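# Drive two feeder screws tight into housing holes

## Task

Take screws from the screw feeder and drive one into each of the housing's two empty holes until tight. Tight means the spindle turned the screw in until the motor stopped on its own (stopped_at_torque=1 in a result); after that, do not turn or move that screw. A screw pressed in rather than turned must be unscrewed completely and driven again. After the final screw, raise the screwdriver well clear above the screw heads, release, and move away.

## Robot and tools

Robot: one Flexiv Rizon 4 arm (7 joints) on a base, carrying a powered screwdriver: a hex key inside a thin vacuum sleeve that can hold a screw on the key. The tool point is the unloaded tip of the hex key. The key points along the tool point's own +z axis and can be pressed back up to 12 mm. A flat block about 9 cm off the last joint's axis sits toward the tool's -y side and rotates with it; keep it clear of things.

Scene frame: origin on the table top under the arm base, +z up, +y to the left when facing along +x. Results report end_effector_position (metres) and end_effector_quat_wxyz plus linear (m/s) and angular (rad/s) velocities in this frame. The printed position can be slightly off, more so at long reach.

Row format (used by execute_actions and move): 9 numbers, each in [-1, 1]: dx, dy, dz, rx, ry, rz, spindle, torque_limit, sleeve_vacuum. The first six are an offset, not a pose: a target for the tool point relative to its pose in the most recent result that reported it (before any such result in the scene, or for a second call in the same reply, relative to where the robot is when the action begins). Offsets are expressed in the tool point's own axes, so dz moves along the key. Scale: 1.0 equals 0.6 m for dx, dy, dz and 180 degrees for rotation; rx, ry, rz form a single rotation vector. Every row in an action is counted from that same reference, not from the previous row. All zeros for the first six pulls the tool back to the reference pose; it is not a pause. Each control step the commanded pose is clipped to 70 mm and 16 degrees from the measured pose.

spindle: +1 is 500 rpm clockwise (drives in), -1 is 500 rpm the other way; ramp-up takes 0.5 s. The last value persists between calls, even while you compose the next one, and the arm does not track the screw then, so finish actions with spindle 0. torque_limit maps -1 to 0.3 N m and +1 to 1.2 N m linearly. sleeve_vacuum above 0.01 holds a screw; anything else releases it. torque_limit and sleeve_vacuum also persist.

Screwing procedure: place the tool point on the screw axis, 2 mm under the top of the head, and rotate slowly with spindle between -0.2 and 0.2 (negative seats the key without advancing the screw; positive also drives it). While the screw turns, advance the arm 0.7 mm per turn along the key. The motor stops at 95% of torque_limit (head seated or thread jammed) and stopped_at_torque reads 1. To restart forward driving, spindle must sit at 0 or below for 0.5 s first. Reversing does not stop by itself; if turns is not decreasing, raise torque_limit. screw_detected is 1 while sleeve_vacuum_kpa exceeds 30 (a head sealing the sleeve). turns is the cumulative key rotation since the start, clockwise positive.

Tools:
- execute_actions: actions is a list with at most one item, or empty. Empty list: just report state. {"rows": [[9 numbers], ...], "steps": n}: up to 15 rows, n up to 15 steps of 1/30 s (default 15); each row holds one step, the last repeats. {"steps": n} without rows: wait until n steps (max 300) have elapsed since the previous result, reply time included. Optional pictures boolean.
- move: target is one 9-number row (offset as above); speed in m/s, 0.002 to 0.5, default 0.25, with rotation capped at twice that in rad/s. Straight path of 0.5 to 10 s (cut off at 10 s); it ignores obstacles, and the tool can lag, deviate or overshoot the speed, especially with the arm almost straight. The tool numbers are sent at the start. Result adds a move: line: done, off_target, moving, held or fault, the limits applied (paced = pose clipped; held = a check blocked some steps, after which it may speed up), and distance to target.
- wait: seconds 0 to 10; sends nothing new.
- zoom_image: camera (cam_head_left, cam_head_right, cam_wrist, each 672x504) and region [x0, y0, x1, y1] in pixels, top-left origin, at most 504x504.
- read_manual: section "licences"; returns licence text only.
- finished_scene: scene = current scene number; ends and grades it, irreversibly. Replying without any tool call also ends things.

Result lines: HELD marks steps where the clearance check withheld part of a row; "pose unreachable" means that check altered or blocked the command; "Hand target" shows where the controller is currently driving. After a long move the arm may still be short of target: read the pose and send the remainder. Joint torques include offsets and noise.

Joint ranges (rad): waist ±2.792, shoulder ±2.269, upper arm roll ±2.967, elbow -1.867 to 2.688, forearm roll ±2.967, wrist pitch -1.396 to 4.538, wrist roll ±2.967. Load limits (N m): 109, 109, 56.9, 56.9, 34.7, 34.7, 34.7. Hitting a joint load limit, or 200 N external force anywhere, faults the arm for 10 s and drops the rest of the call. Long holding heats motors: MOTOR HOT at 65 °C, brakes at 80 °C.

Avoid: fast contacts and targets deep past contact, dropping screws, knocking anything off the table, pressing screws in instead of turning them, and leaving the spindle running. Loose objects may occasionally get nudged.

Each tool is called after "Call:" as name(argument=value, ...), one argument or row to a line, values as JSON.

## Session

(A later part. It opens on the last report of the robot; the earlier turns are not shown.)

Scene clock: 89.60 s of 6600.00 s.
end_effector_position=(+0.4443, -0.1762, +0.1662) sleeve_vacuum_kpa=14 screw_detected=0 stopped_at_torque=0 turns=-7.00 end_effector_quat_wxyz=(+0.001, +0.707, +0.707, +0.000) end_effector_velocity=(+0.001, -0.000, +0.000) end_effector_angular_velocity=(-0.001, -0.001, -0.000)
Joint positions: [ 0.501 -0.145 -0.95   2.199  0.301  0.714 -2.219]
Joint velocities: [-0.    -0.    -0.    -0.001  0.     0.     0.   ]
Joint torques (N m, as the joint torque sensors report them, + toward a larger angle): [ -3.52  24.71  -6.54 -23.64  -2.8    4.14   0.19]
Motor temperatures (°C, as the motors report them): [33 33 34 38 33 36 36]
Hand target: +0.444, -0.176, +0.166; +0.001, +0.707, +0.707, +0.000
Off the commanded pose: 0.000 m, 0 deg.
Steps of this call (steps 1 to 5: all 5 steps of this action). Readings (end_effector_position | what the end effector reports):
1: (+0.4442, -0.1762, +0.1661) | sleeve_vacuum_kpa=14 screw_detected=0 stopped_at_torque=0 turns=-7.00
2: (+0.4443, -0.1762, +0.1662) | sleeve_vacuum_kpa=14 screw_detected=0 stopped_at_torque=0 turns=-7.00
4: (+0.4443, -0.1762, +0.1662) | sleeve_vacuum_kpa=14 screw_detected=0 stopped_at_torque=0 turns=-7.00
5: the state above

Call:
move(
  target=[0.0004,0.0012,0.0005,0,0,0,-0.2,0,1],
  speed=0.002,
)

Call:
move(
  target=[0.0025,0.0018,0.0005,0,0,0,-0.2,0,1],
  speed=0.002,
)

Call:
execute_actions(
  actions=[
    {"rows":[[0,0,0,0,0,0,0,0,1]],"steps":5},
  ],
  pictures=false,
)

Call:
zoom_image(
  camera="cam_wrist",
  region=[380,220,450,280],
)

Scene clock: 95.37 s of 6600.00 s.
end_effector_position=(+0.4454, -0.1762, +0.1661) sleeve_vacuum_kpa=14 screw_detected=0 stopped_at_torque=0 turns=-8.11 end_effector_quat_wxyz=(+0.002, +0.707, +0.707, +0.000) end_effector_velocity=(+0.000, +0.000, +0.000) end_effector_angular_velocity=(+0.000, -0.000, +0.000)
Joint positions: [ 0.501 -0.148 -0.949  2.196  0.304  0.714 -2.22 ]
Joint velocities: [-0.    -0.     0.    -0.     0.001 -0.    -0.   ]
Joint torques (N m, as the joint torque sensors report them, + toward a larger angle): [ -4.17  23.41  -5.94 -23.12  -2.54   3.25  -0.35]
Motor temperatures (°C, as the motors report them): [33 33 34 38 33 36 36]
Hand target: +0.445, -0.176, +0.166; +0.001, +0.707, +0.707, +0.000
Off the commanded pose: 0.000 m, 0 deg.
After step 90, 2.07 s passed at rest.
move: done

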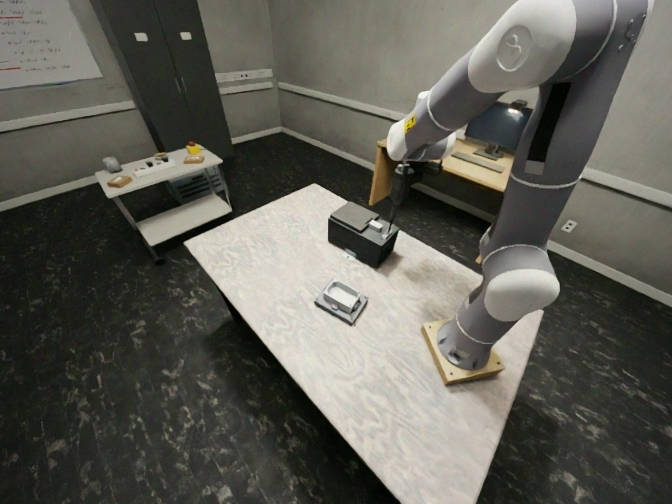

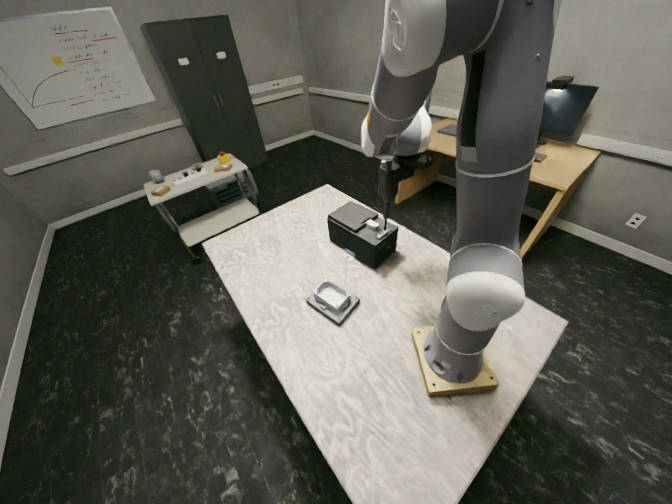

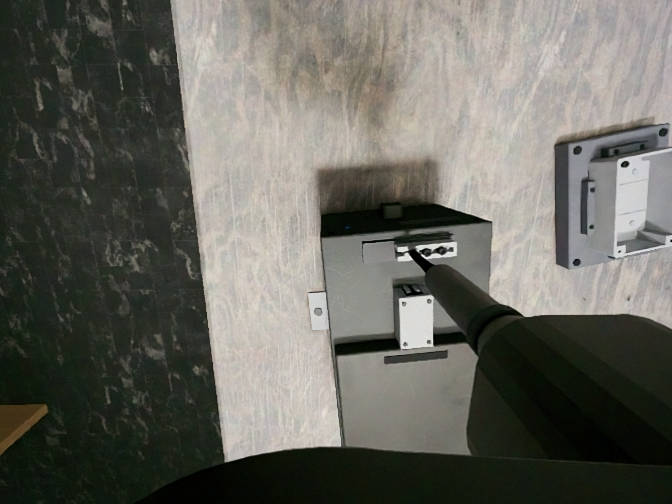

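Scene clock: 96.77 s of 6600.00 s.
end_effector_position=(+0.4465, -0.1748, +0.1660) sleeve_vacuum_kpa=40 screw_detected=1 stopped_at_torque=0 turns=-10.44 end_effector_quat_wxyz=(+0.002, +0.707, +0.707, +0.000) end_effector_velocity=(+0.000, +0.000, +0.000) end_effector_angular_velocity=(-0.000, -0.001, -0.000)
Joint positions: [ 0.504 -0.148 -0.948  2.196  0.304  0.714 -2.217]
Joint velocities: [ 0.     0.    -0.     0.     0.     0.001  0.   ]
Joint torques (N m, as the joint torque sensors report them, + toward a larger angle): [ -2.84  23.71  -5.43 -23.28  -2.39   4.58   0.4 ]
Motor temperatures (°C, as the motors report them): [33 33 34 38 33 36 36]
Hand target: +0.446, -0.175, +0.166; +0.002, +0.707, +0.707, +0.000
Off the commanded pose: 0.000 m, 0 deg.
move: done

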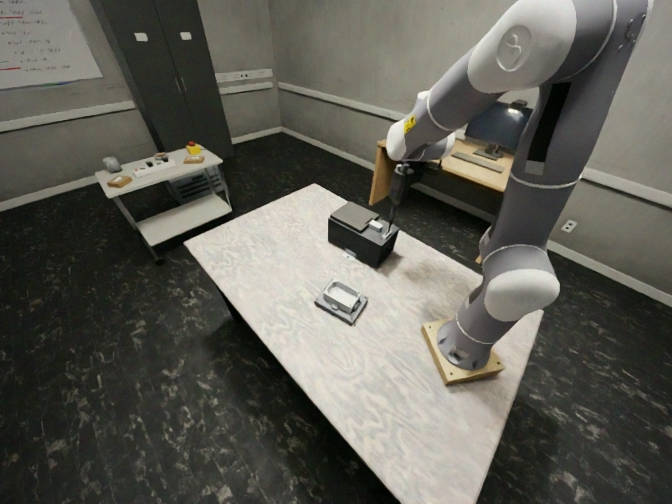

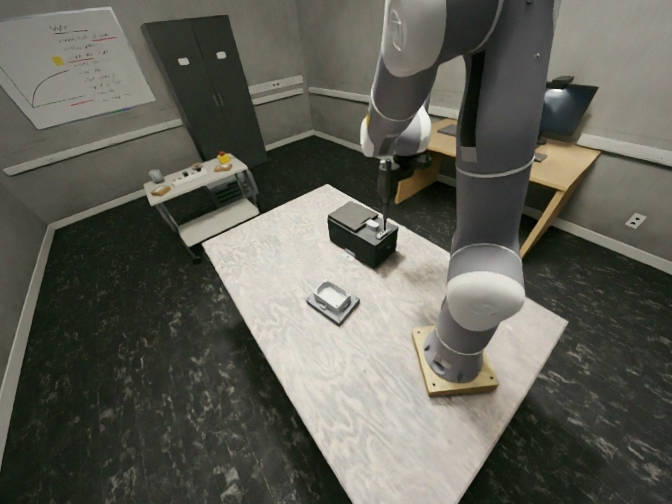

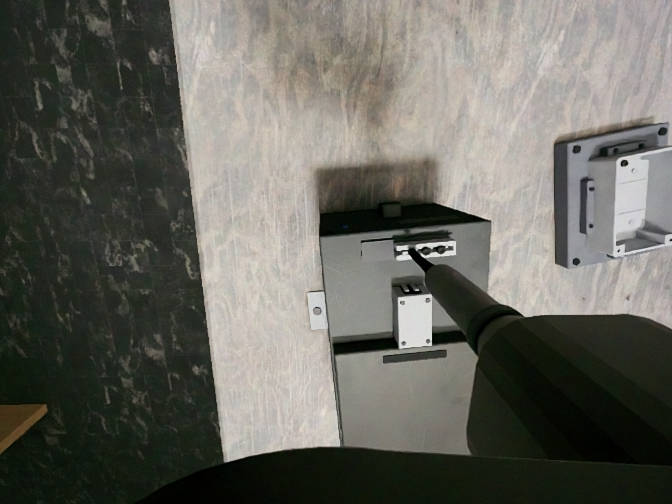

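Scene clock: 96.93 s of 6600.00 s.
end_effector_position=(+0.4465, -0.1748, +0.1660) sleeve_vacuum_kpa=40 screw_detected=1 stopped_at_torque=0 turns=-10.44 end_effector_quat_wxyz=(+0.002, +0.707, +0.707, +0.000) end_effector_velocity=(+0.000, +0.000, -0.000) end_effector_angular_velocity=(+0.000, +0.000, +0.000)
Joint positions: [ 0.504 -0.148 -0.948  2.196  0.304  0.714 -2.217]
Joint velocities: [-0. -0.  0. -0.  0. -0.  0.]
Joint torques (N m, as the joint torque sensors report them, + toward a larger angle): [ -3.56  25.46  -6.55 -23.81  -2.92   3.84   0.09]
Motor temperatures (°C, as the motors report them): [33 33 34 38 33 36 36]
Hand target: +0.446, -0.175, +0.166; +0.002, +0.707, +0.707, +0.000
Off the commanded pose: 0.000 m, 0 deg.
Steps of this call (steps 1 to 5: all 5 steps of this action). Readings (end_effector_position | what the end effector reports):
1: (+0.4465, -0.1748, +0.1660) | sleeve_vacuum_kpa=40 screw_detected=1 stopped_at_torque=0 turns=-10.44
2: (+0.4465, -0.1748, +0.1660) | sleeve_vacuum_kpa=40 screw_detected=1 stopped_at_torque=0 turns=-10.44
4: (+0.4465, -0.1748, +0.1660) | sleeve_vacuum_kpa=40 screw_detected=1 stopped_at_torque=0 turns=-10.44
5: the state above

Region (380, 220, 450, 280) of cam_wrist's 672x504 image, scaled by 7.200, with more detail than that image has; it fills the top 432 rows of this view, and the rest is white.

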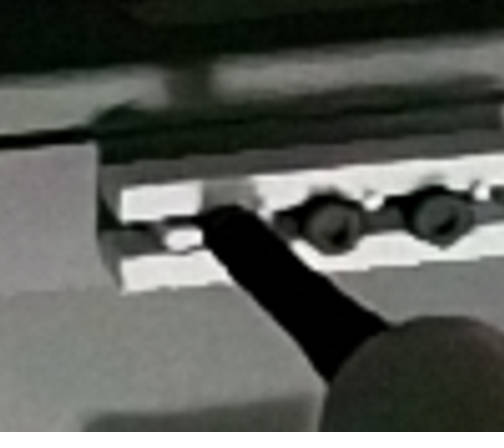

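Call:
move(
  target=[0,0,-0.06,0.0009,0.0009,0,0,0,1],
  speed=0.05,
)

Call:
move(
  target=[0.2,0.025,0,0,0,0,0,0,1],
  speed=0.15,
)

Call:
move(
  target=[0.22,0.025,0.12,0,0,0,0,0,1],
  speed=0.15,
)

Call:
zoom_image(
  camera="cam_wrist",
  region=[340,190,480,290],
)

Call:
zoom_image(
  camera="cam_head_left",
  region=[300,250,380,330],
)

Scene clock: 103.73 s of 6600.00 s.
end_effector_position=(+0.4465, -0.1750, +0.2021) sleeve_vacuum_kpa=39 screw_detected=1 stopped_at_torque=0 turns=-10.44 end_effector_quat_wxyz=(-0.000, +0.707, +0.707, +0.000) end_effector_velocity=(-0.000, +0.001, +0.000) end_effector_angular_velocity=(-0.000, +0.001, +0.001)
Joint positions: [ 0.519 -0.018 -0.958  2.193  0.156  0.649 -2.111]
Joint velocities: [ 0.     0.003  0.002  0.001 -0.004 -0.001  0.003]
Joint torques (N m, as the joint torque sensors report them, + toward a larger angle): [ -2.53  22.7   -2.58 -25.86  -3.38   3.26   0.06]
Motor temperatures (°C, as the motors report them): [33 33 34 38 33 36 36]
Hand target: +0.446, -0.175, +0.202; -0.001, +0.707, +0.707, +0.000
Off the commanded pose: 0.000 m, 0 deg.
After step 90, 2.77 s passed at rest.
move: done

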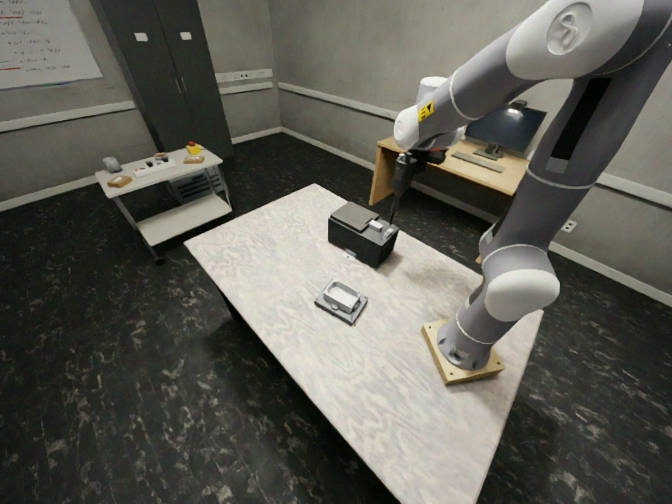

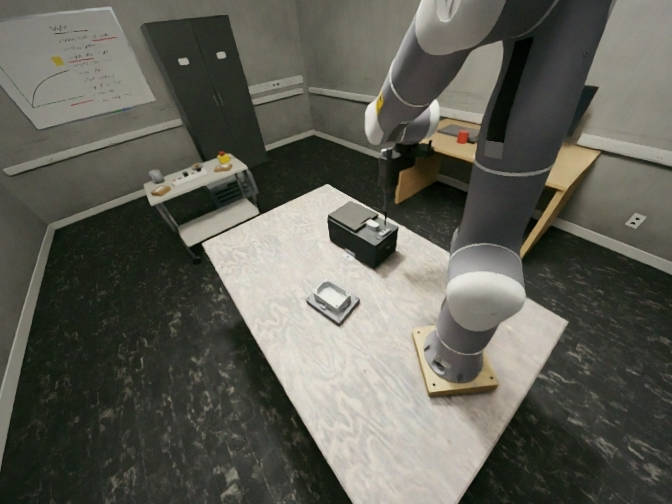

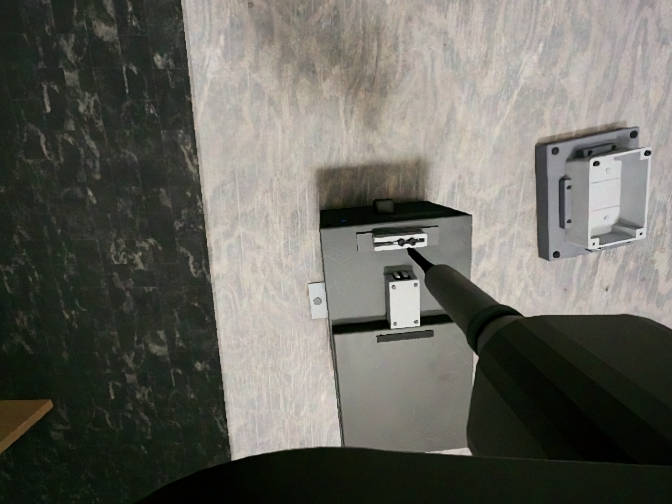

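Scene clock: 104.90 s of 6600.00 s.
end_effector_position=(+0.4618, -0.0547, +0.2022) sleeve_vacuum_kpa=39 screw_detected=1 stopped_at_torque=0 turns=-10.44 end_effector_quat_wxyz=(-0.001, +0.707, +0.707, +0.001) end_effector_velocity=(+0.000, +0.001, -0.000) end_effector_angular_velocity=(-0.001, -0.001, -0.000)
Joint positions: [ 0.583  0.164 -0.726  2.326 -0.012  0.684 -1.71 ]
Joint velocities: [ 0.     0.001  0.002  0.001 -0.001  0.001  0.003]
Joint torques (N m, as the joint torque sensors report them, + toward a larger angle): [ -3.61  21.24   1.03 -25.87  -3.25   5.12   0.14]
Motor temperatures (°C, as the motors report them): [33 33 34 38 33 36 36]
Hand target: +0.462, -0.055, +0.202; -0.001, +0.707, +0.707, +0.001
Off the commanded pose: 0.000 m, 0 deg.
move: done

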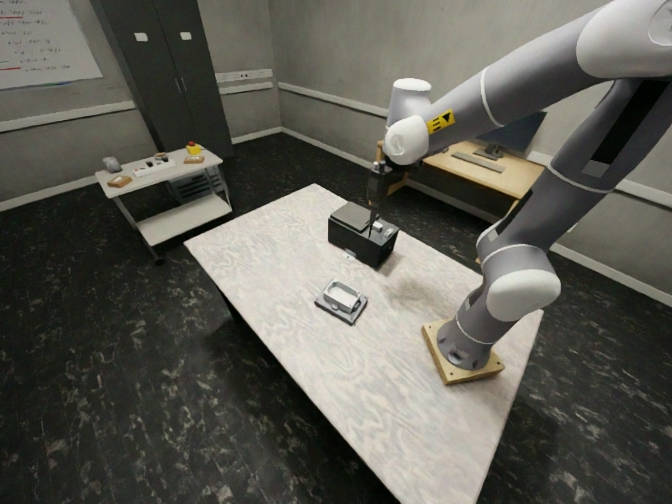

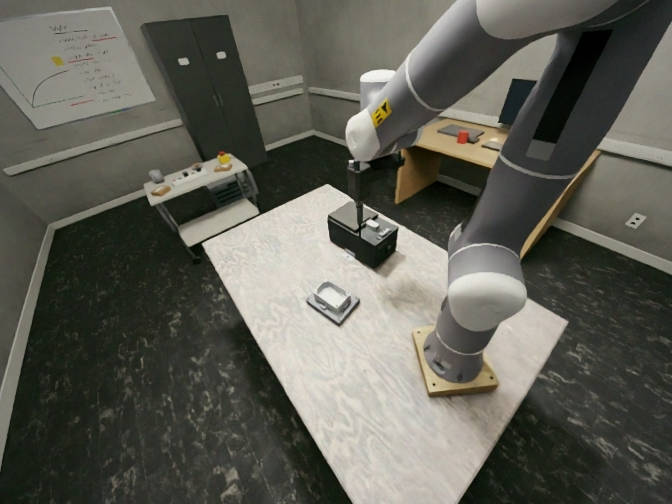

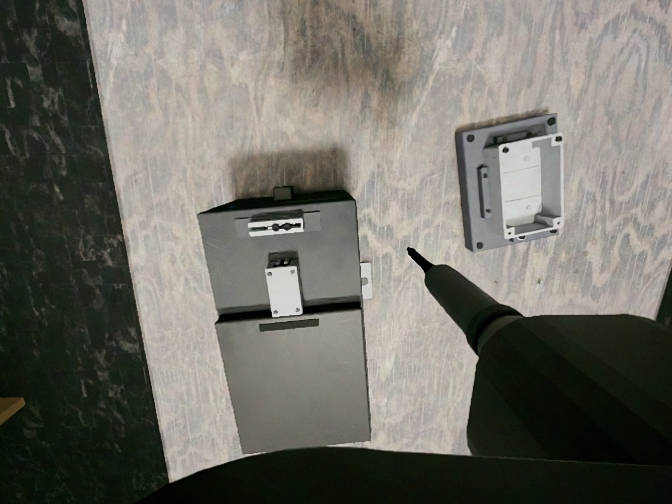

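Scene clock: 106.30 s of 6600.00 s.
end_effector_position=(+0.4771, +0.0776, +0.1304) sleeve_vacuum_kpa=39 screw_detected=1 stopped_at_torque=0 turns=-10.44 end_effector_quat_wxyz=(-0.001, +0.707, +0.707, +0.001) end_effector_velocity=(+0.001, +0.000, +0.000) end_effector_angular_velocity=(+0.001, -0.002, -0.001)
Joint positions: [ 0.759 -0.003 -0.59   2.391  0.129  0.898 -1.508]
Joint velocities: [ 0.001 -0.001 -0.001 -0.001  0.003  0.001 -0.   ]
Joint torques (N m, as the joint torque sensors report them, + toward a larger angle): [ -1.18  25.04  -1.31 -22.93  -1.9    5.18  -0.12]
Motor temperatures (°C, as the motors report them): [33 33 34 38 33 36 36]
Hand target: +0.477, +0.078, +0.130; -0.001, +0.707, +0.707, +0.001
Off the commanded pose: 0.000 m, 0 deg.
move: done

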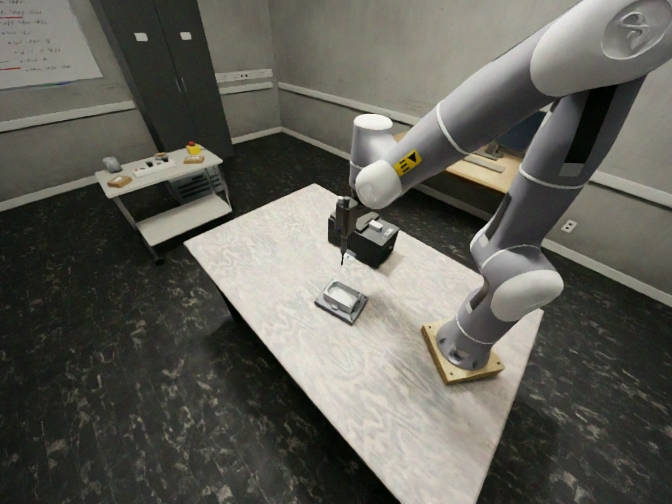

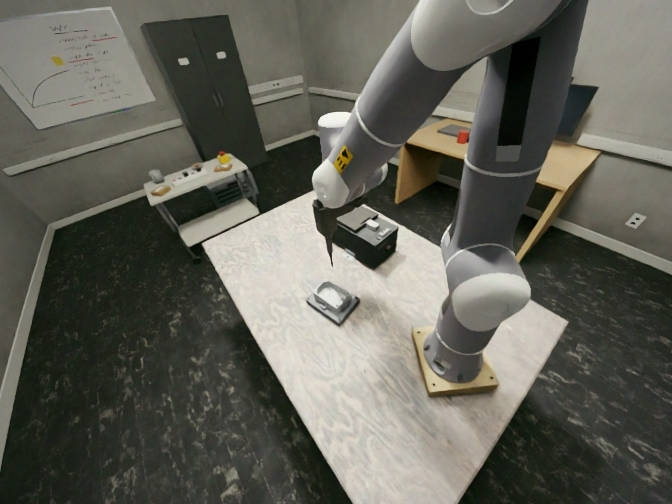

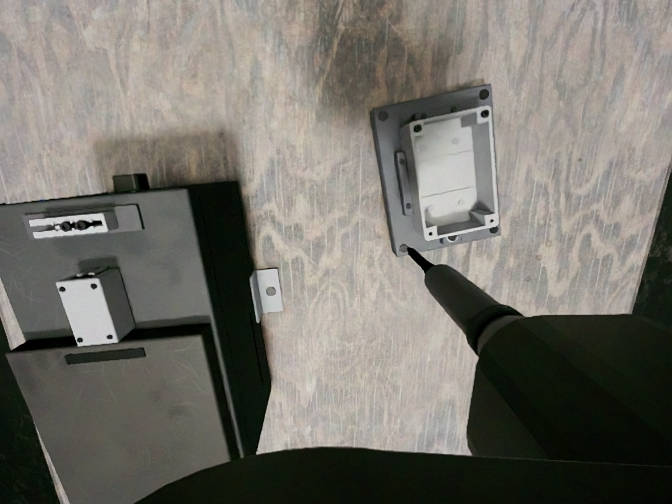

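Region (340, 190, 480, 290) of cam_wrist's 672x504 image, scaled by 3.600, with more detail than that image has; it fills the top 360 rows of this view, and the rest is white.

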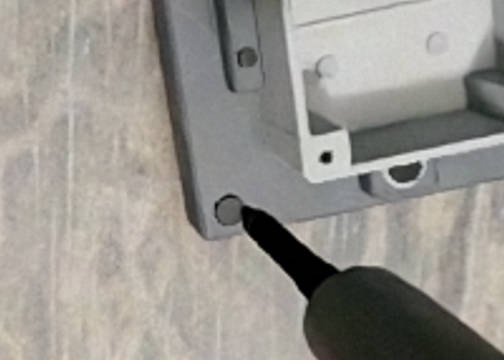

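Region (300, 250, 380, 330) of cam_head_left's 672x504 image, scaled by 6.300, with more detail than that image has.

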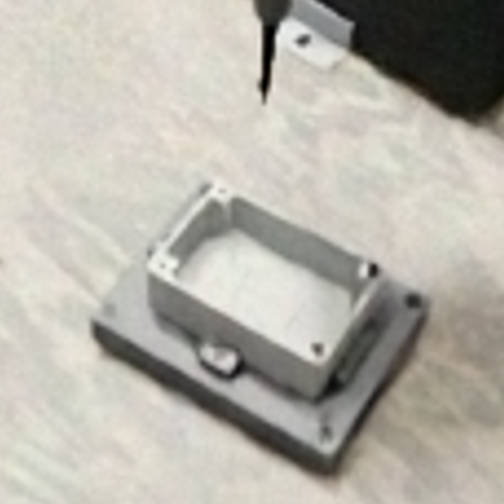

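Call:
move(
  target=[0.062,-0.003,0.05,0,-0.0009,0,0,0,1],
  speed=0.08,
)

Call:
wait(
  seconds=0.2,
)

Call:
zoom_image(
  camera="cam_wrist",
  region=[380,220,450,280],
)

Call:
zoom_image(
  camera="cam_head_left",
  region=[310,260,360,300],
)

Call:
zoom_image(
  camera="cam_head_right",
  region=[300,260,350,300],
)

Scene clock: 111.53 s of 6600.00 s.
end_effector_position=(+0.4752, +0.1148, +0.1005) sleeve_vacuum_kpa=39 screw_detected=1 stopped_at_torque=0 turns=-10.44 end_effector_quat_wxyz=(+0.000, +0.707, +0.707, -0.001) end_effector_velocity=(-0.000, +0.000, -0.000) end_effector_angular_velocity=(+0.000, +0.001, -0.001)
Joint positions: [ 0.816 -0.093 -0.549  2.395  0.209  0.98  -1.476]
Joint velocities: [ 0.    -0.001  0.    -0.     0.001 -0.001 -0.   ]
Joint torques (N m, as the joint torque sensors report them, + toward a larger angle): [ -1.75  27.99  -2.16 -20.65  -1.65   5.4   -0.14]
Motor temperatures (°C, as the motors report them): [33 33 34 38 33 36 36]
Hand target: +0.475, +0.115, +0.100; +0.000, +0.707, +0.707, -0.000
Off the commanded pose: 0.000 m, 0 deg.
After step 90, 1.30 s passed at rest.
move: done

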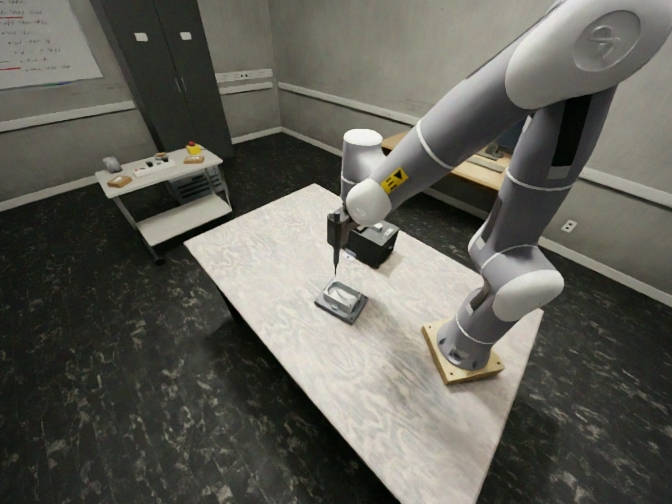

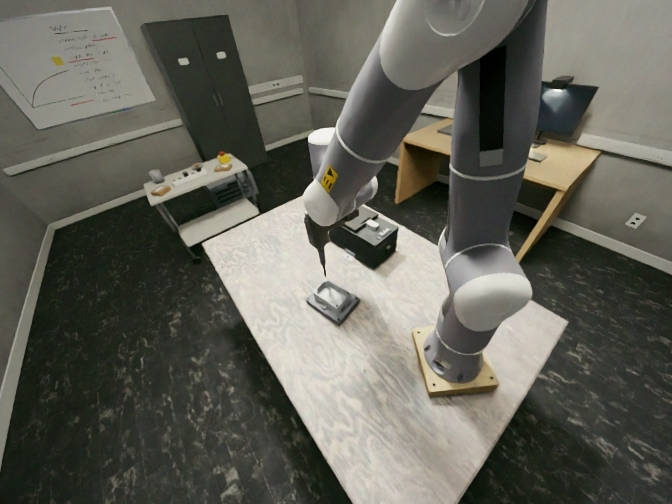

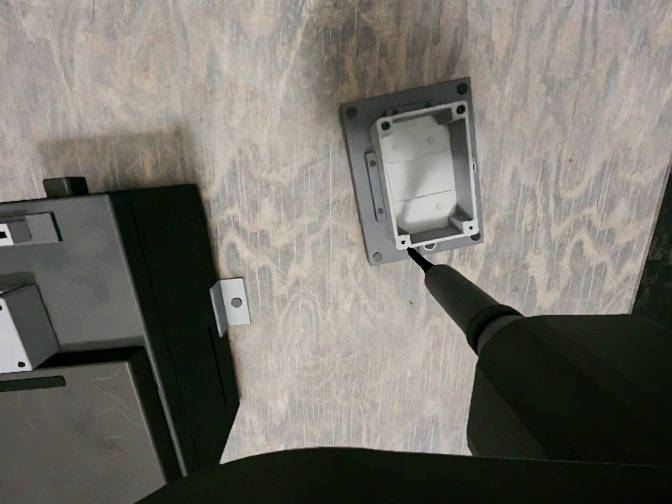

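Scene clock: 111.73 s of 6600.00 s.
end_effector_position=(+0.4752, +0.1149, +0.1005) sleeve_vacuum_kpa=39 screw_detected=1 stopped_at_torque=0 turns=-10.44 end_effector_quat_wxyz=(+0.000, +0.707, +0.707, -0.001) end_effector_velocity=(+0.000, +0.000, +0.000) end_effector_angular_velocity=(+0.000, -0.001, -0.000)
Joint positions: [ 0.816 -0.093 -0.548  2.395  0.209  0.98  -1.476]
Joint velocities: [ 0.     0.     0.    -0.     0.     0.001 -0.   ]
Joint torques (N m, as the joint torque sensors report them, + toward a larger angle): [ -0.91  27.25  -1.88 -20.99  -1.81   5.32  -0.33]
Motor temperatures (°C, as the motors report them): [33 33 34 38 33 36 36]
Hand target: +0.475, +0.115, +0.100; +0.000, +0.707, +0.707, -0.000
Off the commanded pose: 0.000 m, 0 deg.
Steps of this call (steps 1 to 6: nothing new was sent). Readings (end_effector_position | what the end effector reports):
1: (+0.4752, +0.1148, +0.1005) | sleeve_vacuum_kpa=39 screw_detected=1 stopped_at_torque=0 turns=-10.44
2: (+0.4752, +0.1149, +0.1005) | sleeve_vacuum_kpa=39 screw_detected=1 stopped_at_torque=0 turns=-10.44
4: (+0.4752, +0.1149, +0.1005) | sleeve_vacuum_kpa=39 screw_detected=1 stopped_at_torque=0 turns=-10.44
6: the state above

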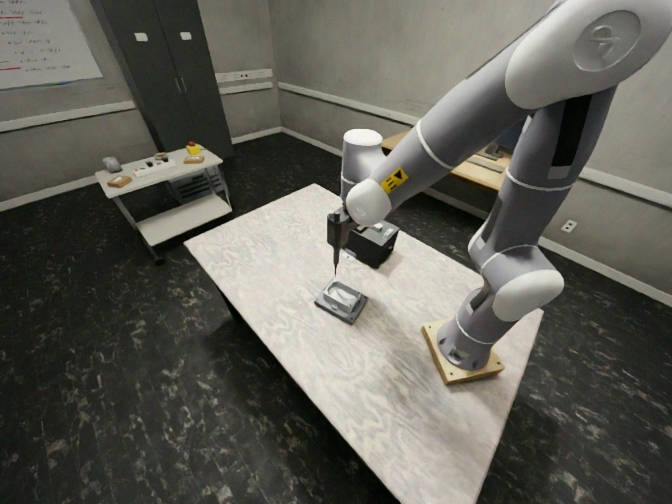

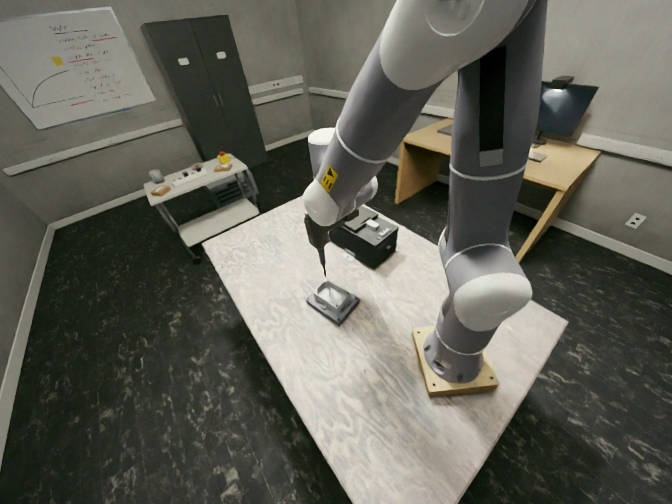

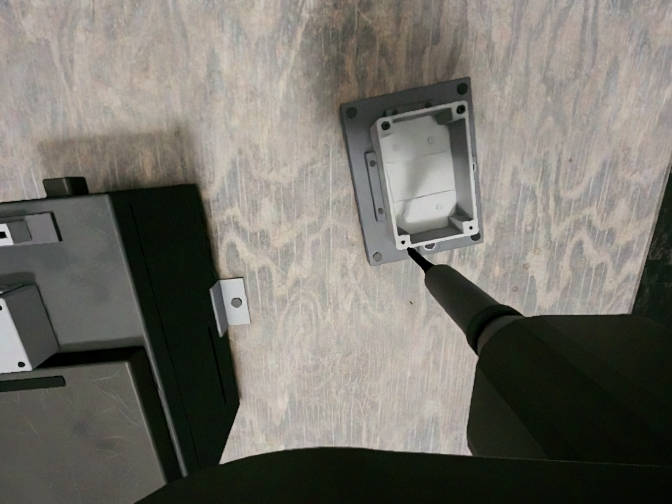

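Region (380, 220, 450, 280) of cam_wrist's 672x504 image, scaled by 7.200, with more detail than that image has; it fills the top 432 rows of this view, and the rest is white.

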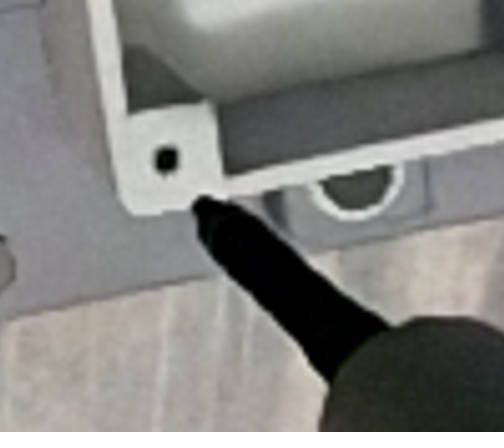

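Region (310, 260, 360, 300) of cam_head_left's 672x504 image, scaled by 10.080, with more detail than that image has; it fills the top 403 rows of this view, and the rest is white.

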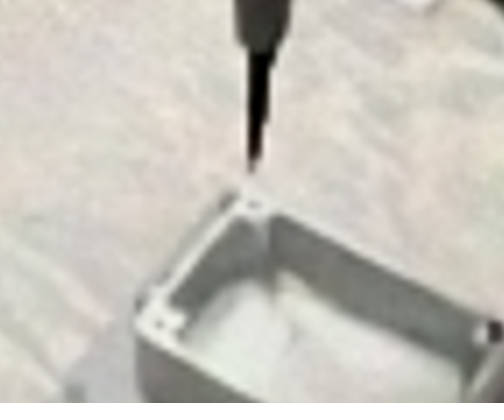

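Region (300, 260, 350, 300) of cam_head_right's 672x504 image, scaled by 10.080, with more detail than that image has; it fills the top 403 rows of this view, and the rest is white.

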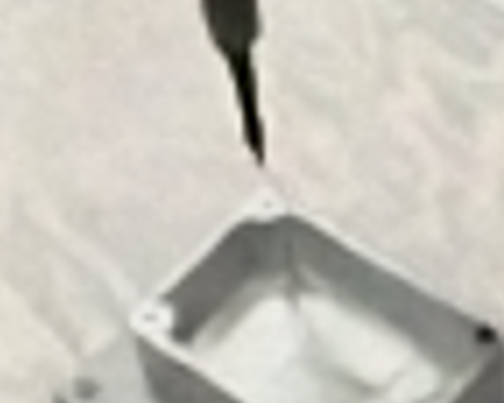

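Call:
move(
  target=[-0.001,-0.003,0.015,0,0,0,0,0,1],
  speed=0.01,
)

Call:
zoom_image(
  camera="cam_wrist",
  region=[380,220,450,280],
)

Call:
zoom_image(
  camera="cam_head_left",
  region=[310,260,360,300],
)

Call:
zoom_image(
  camera="cam_head_right",
  region=[300,260,350,300],
)

Scene clock: 117.73 s of 6600.00 s.
end_effector_position=(+0.4733, +0.1143, +0.0915) sleeve_vacuum_kpa=39 screw_detected=1 stopped_at_torque=0 turns=-10.44 end_effector_quat_wxyz=(+0.000, +0.707, +0.707, -0.001) end_effector_velocity=(-0.000, +0.000, -0.000) end_effector_angular_velocity=(+0.000, +0.001, +0.001)
Joint positions: [ 0.816 -0.122 -0.544  2.396  0.243  1.003 -1.501]
Joint velocities: [ 0.    -0.001  0.001 -0.     0.002  0.    -0.002]
Joint torques (N m, as the joint torque sensors report them, + toward a larger angle): [ -2.8   28.52  -2.49 -19.55  -1.52   5.36   0.05]
Motor temperatures (°C, as the motors report them): [33 33 34 38 33 36 36]
Hand target: +0.473, +0.114, +0.091; +0.000, +0.707, +0.707, -0.001
Off the commanded pose: 0.000 m, 0 deg.
After step 90, 1.87 s passed at rest.
move: done

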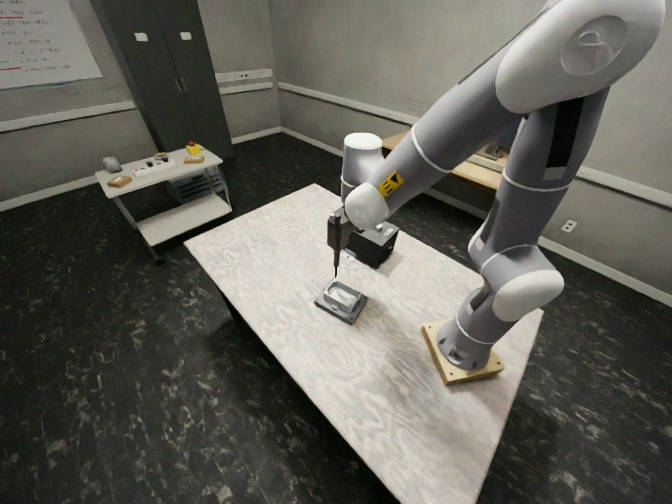

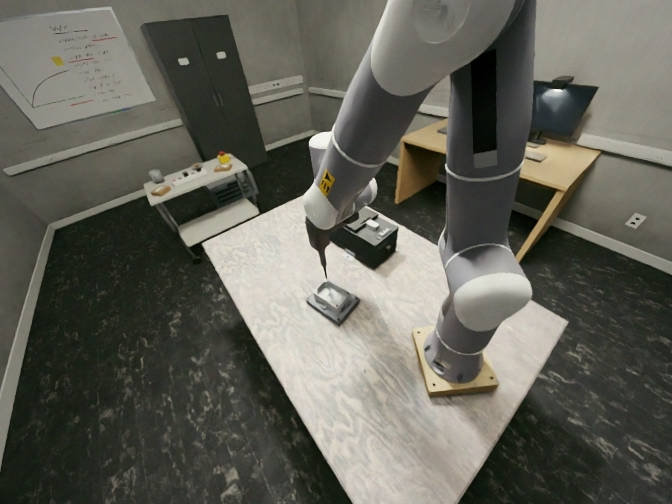

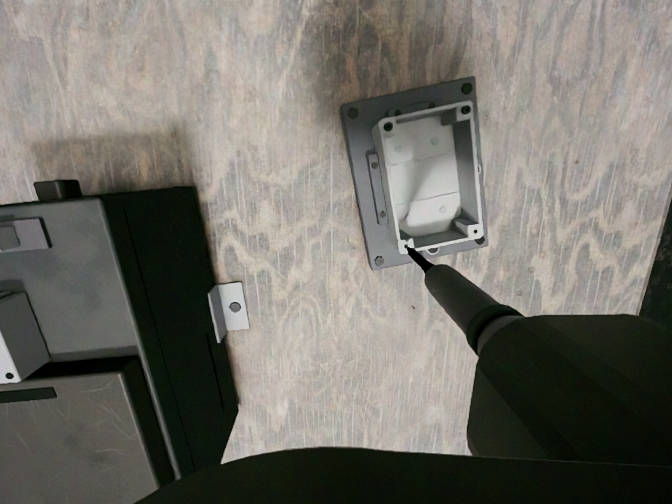

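Region (380, 220, 450, 280) of cam_wrist's 672x504 image, scaled by 7.200, with more detail than that image has; it fills the top 432 rows of this view, and the rest is white.

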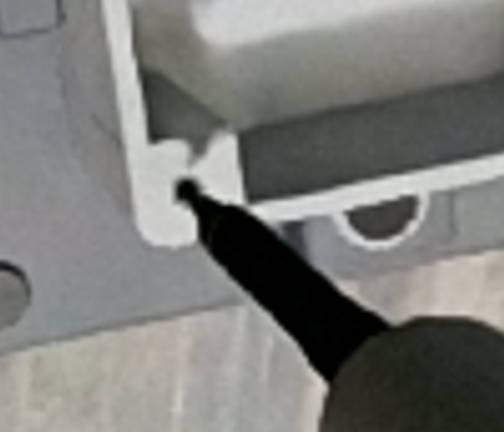

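Region (310, 260, 360, 300) of cam_head_left's 672x504 image, scaled by 10.080, with more detail than that image has; it fills the top 403 rows of this view, and the rest is white.

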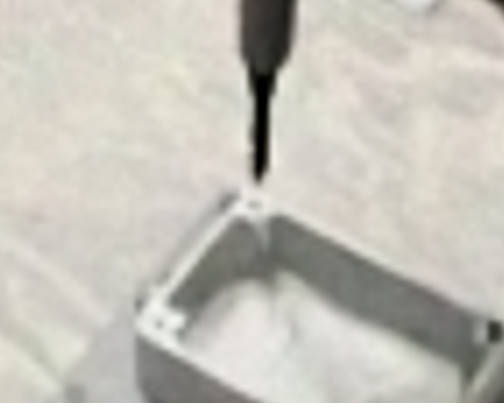

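Region (300, 260, 350, 300) of cam_head_right's 672x504 image, scaled by 10.080, with more detail than that image has; it fills the top 403 rows of this view, and the rest is white.

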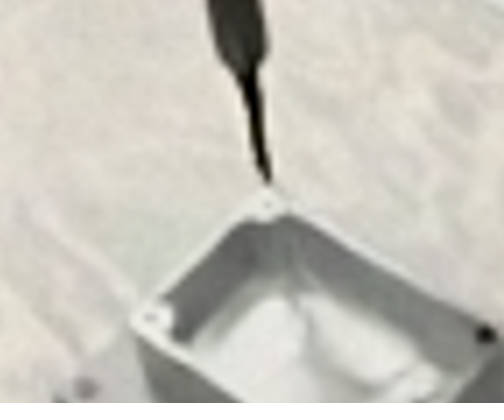

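Call:
move(
  target=[0.0007,0.0007,0.018,0,0,0,0,0,1],
  speed=0.006,
)

Call:
zoom_image(
  camera="cam_wrist",
  region=[380,220,450,280],
)

Call:
zoom_image(
  camera="cam_head_left",
  region=[310,260,360,300],
)

Call:
zoom_image(
  camera="cam_head_right",
  region=[300,260,350,300],
)

Scene clock: 125.60 s of 6600.00 s.
end_effector_position=(+0.4735, +0.1147, +0.0806) sleeve_vacuum_kpa=39 screw_detected=1 stopped_at_torque=0 turns=-10.44 end_effector_quat_wxyz=(-0.000, +0.707, +0.707, -0.001) end_effector_velocity=(+0.000, +0.000, +0.000) end_effector_angular_velocity=(+0.001, -0.000, -0.000)
Joint positions: [ 0.814 -0.163 -0.535  2.386  0.29   1.025 -1.533]
Joint velocities: [ 0.    -0.    -0.    -0.     0.001  0.    -0.001]
Joint torques (N m, as the joint torque sensors report them, + toward a larger angle): [ -3.06  29.48  -3.39 -19.18  -1.4    5.4   -0.01]
Motor temperatures (°C, as the motors report them): [33 33 34 38 33 36 36]
Hand target: +0.474, +0.115, +0.081; +0.000, +0.707, +0.707, -0.001
Off the commanded pose: 0.000 m, 0 deg.
After step 90, 2.83 s passed at rest.
move: done

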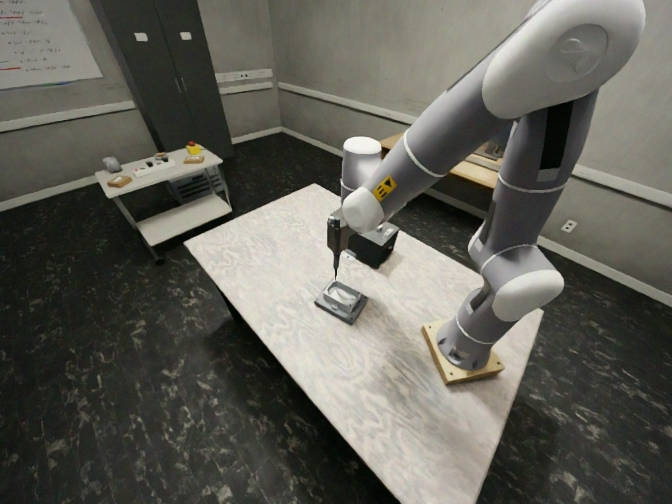

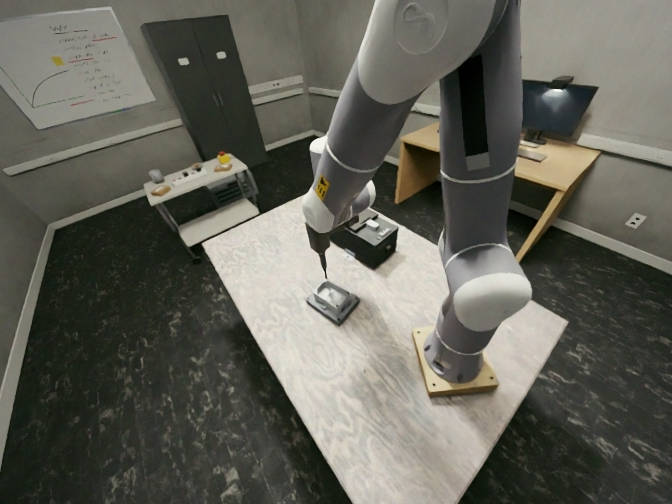

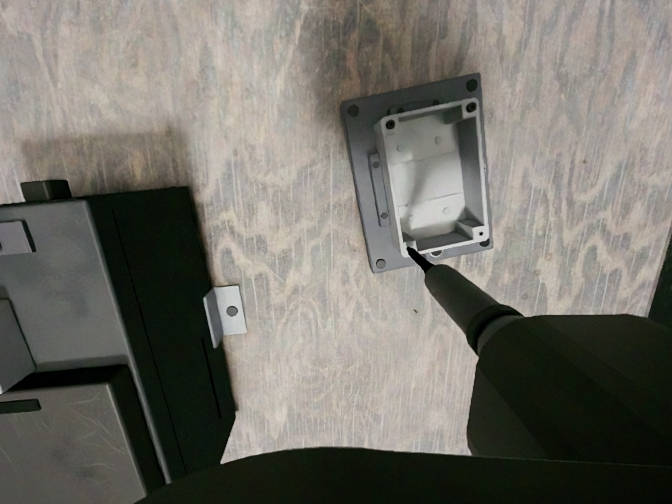

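Region (380, 220, 450, 280) of cam_wrist's 672x504 image, scaled by 7.200, with more detail than that image has; it fills the top 432 rows of this view, and the rest is white.

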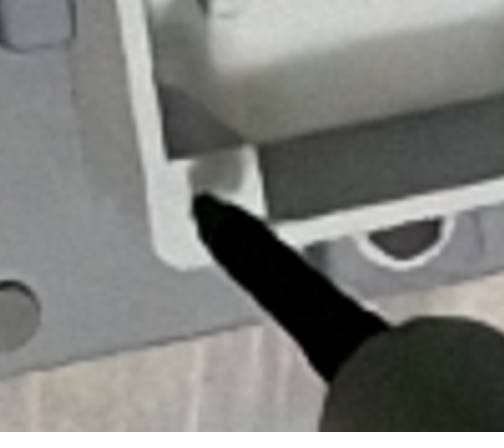

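Region (310, 260, 360, 300) of cam_head_left's 672x504 image, scaled by 10.080, with more detail than that image has; it fills the top 403 rows of this view, and the rest is white.

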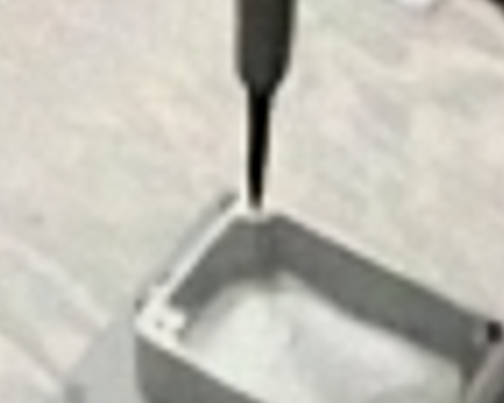

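Region (300, 260, 350, 300) of cam_head_right's 672x504 image, scaled by 10.080, with more detail than that image has; it fills the top 403 rows of this view, and the rest is white.

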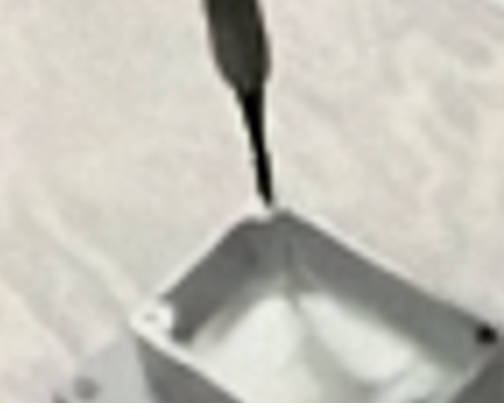

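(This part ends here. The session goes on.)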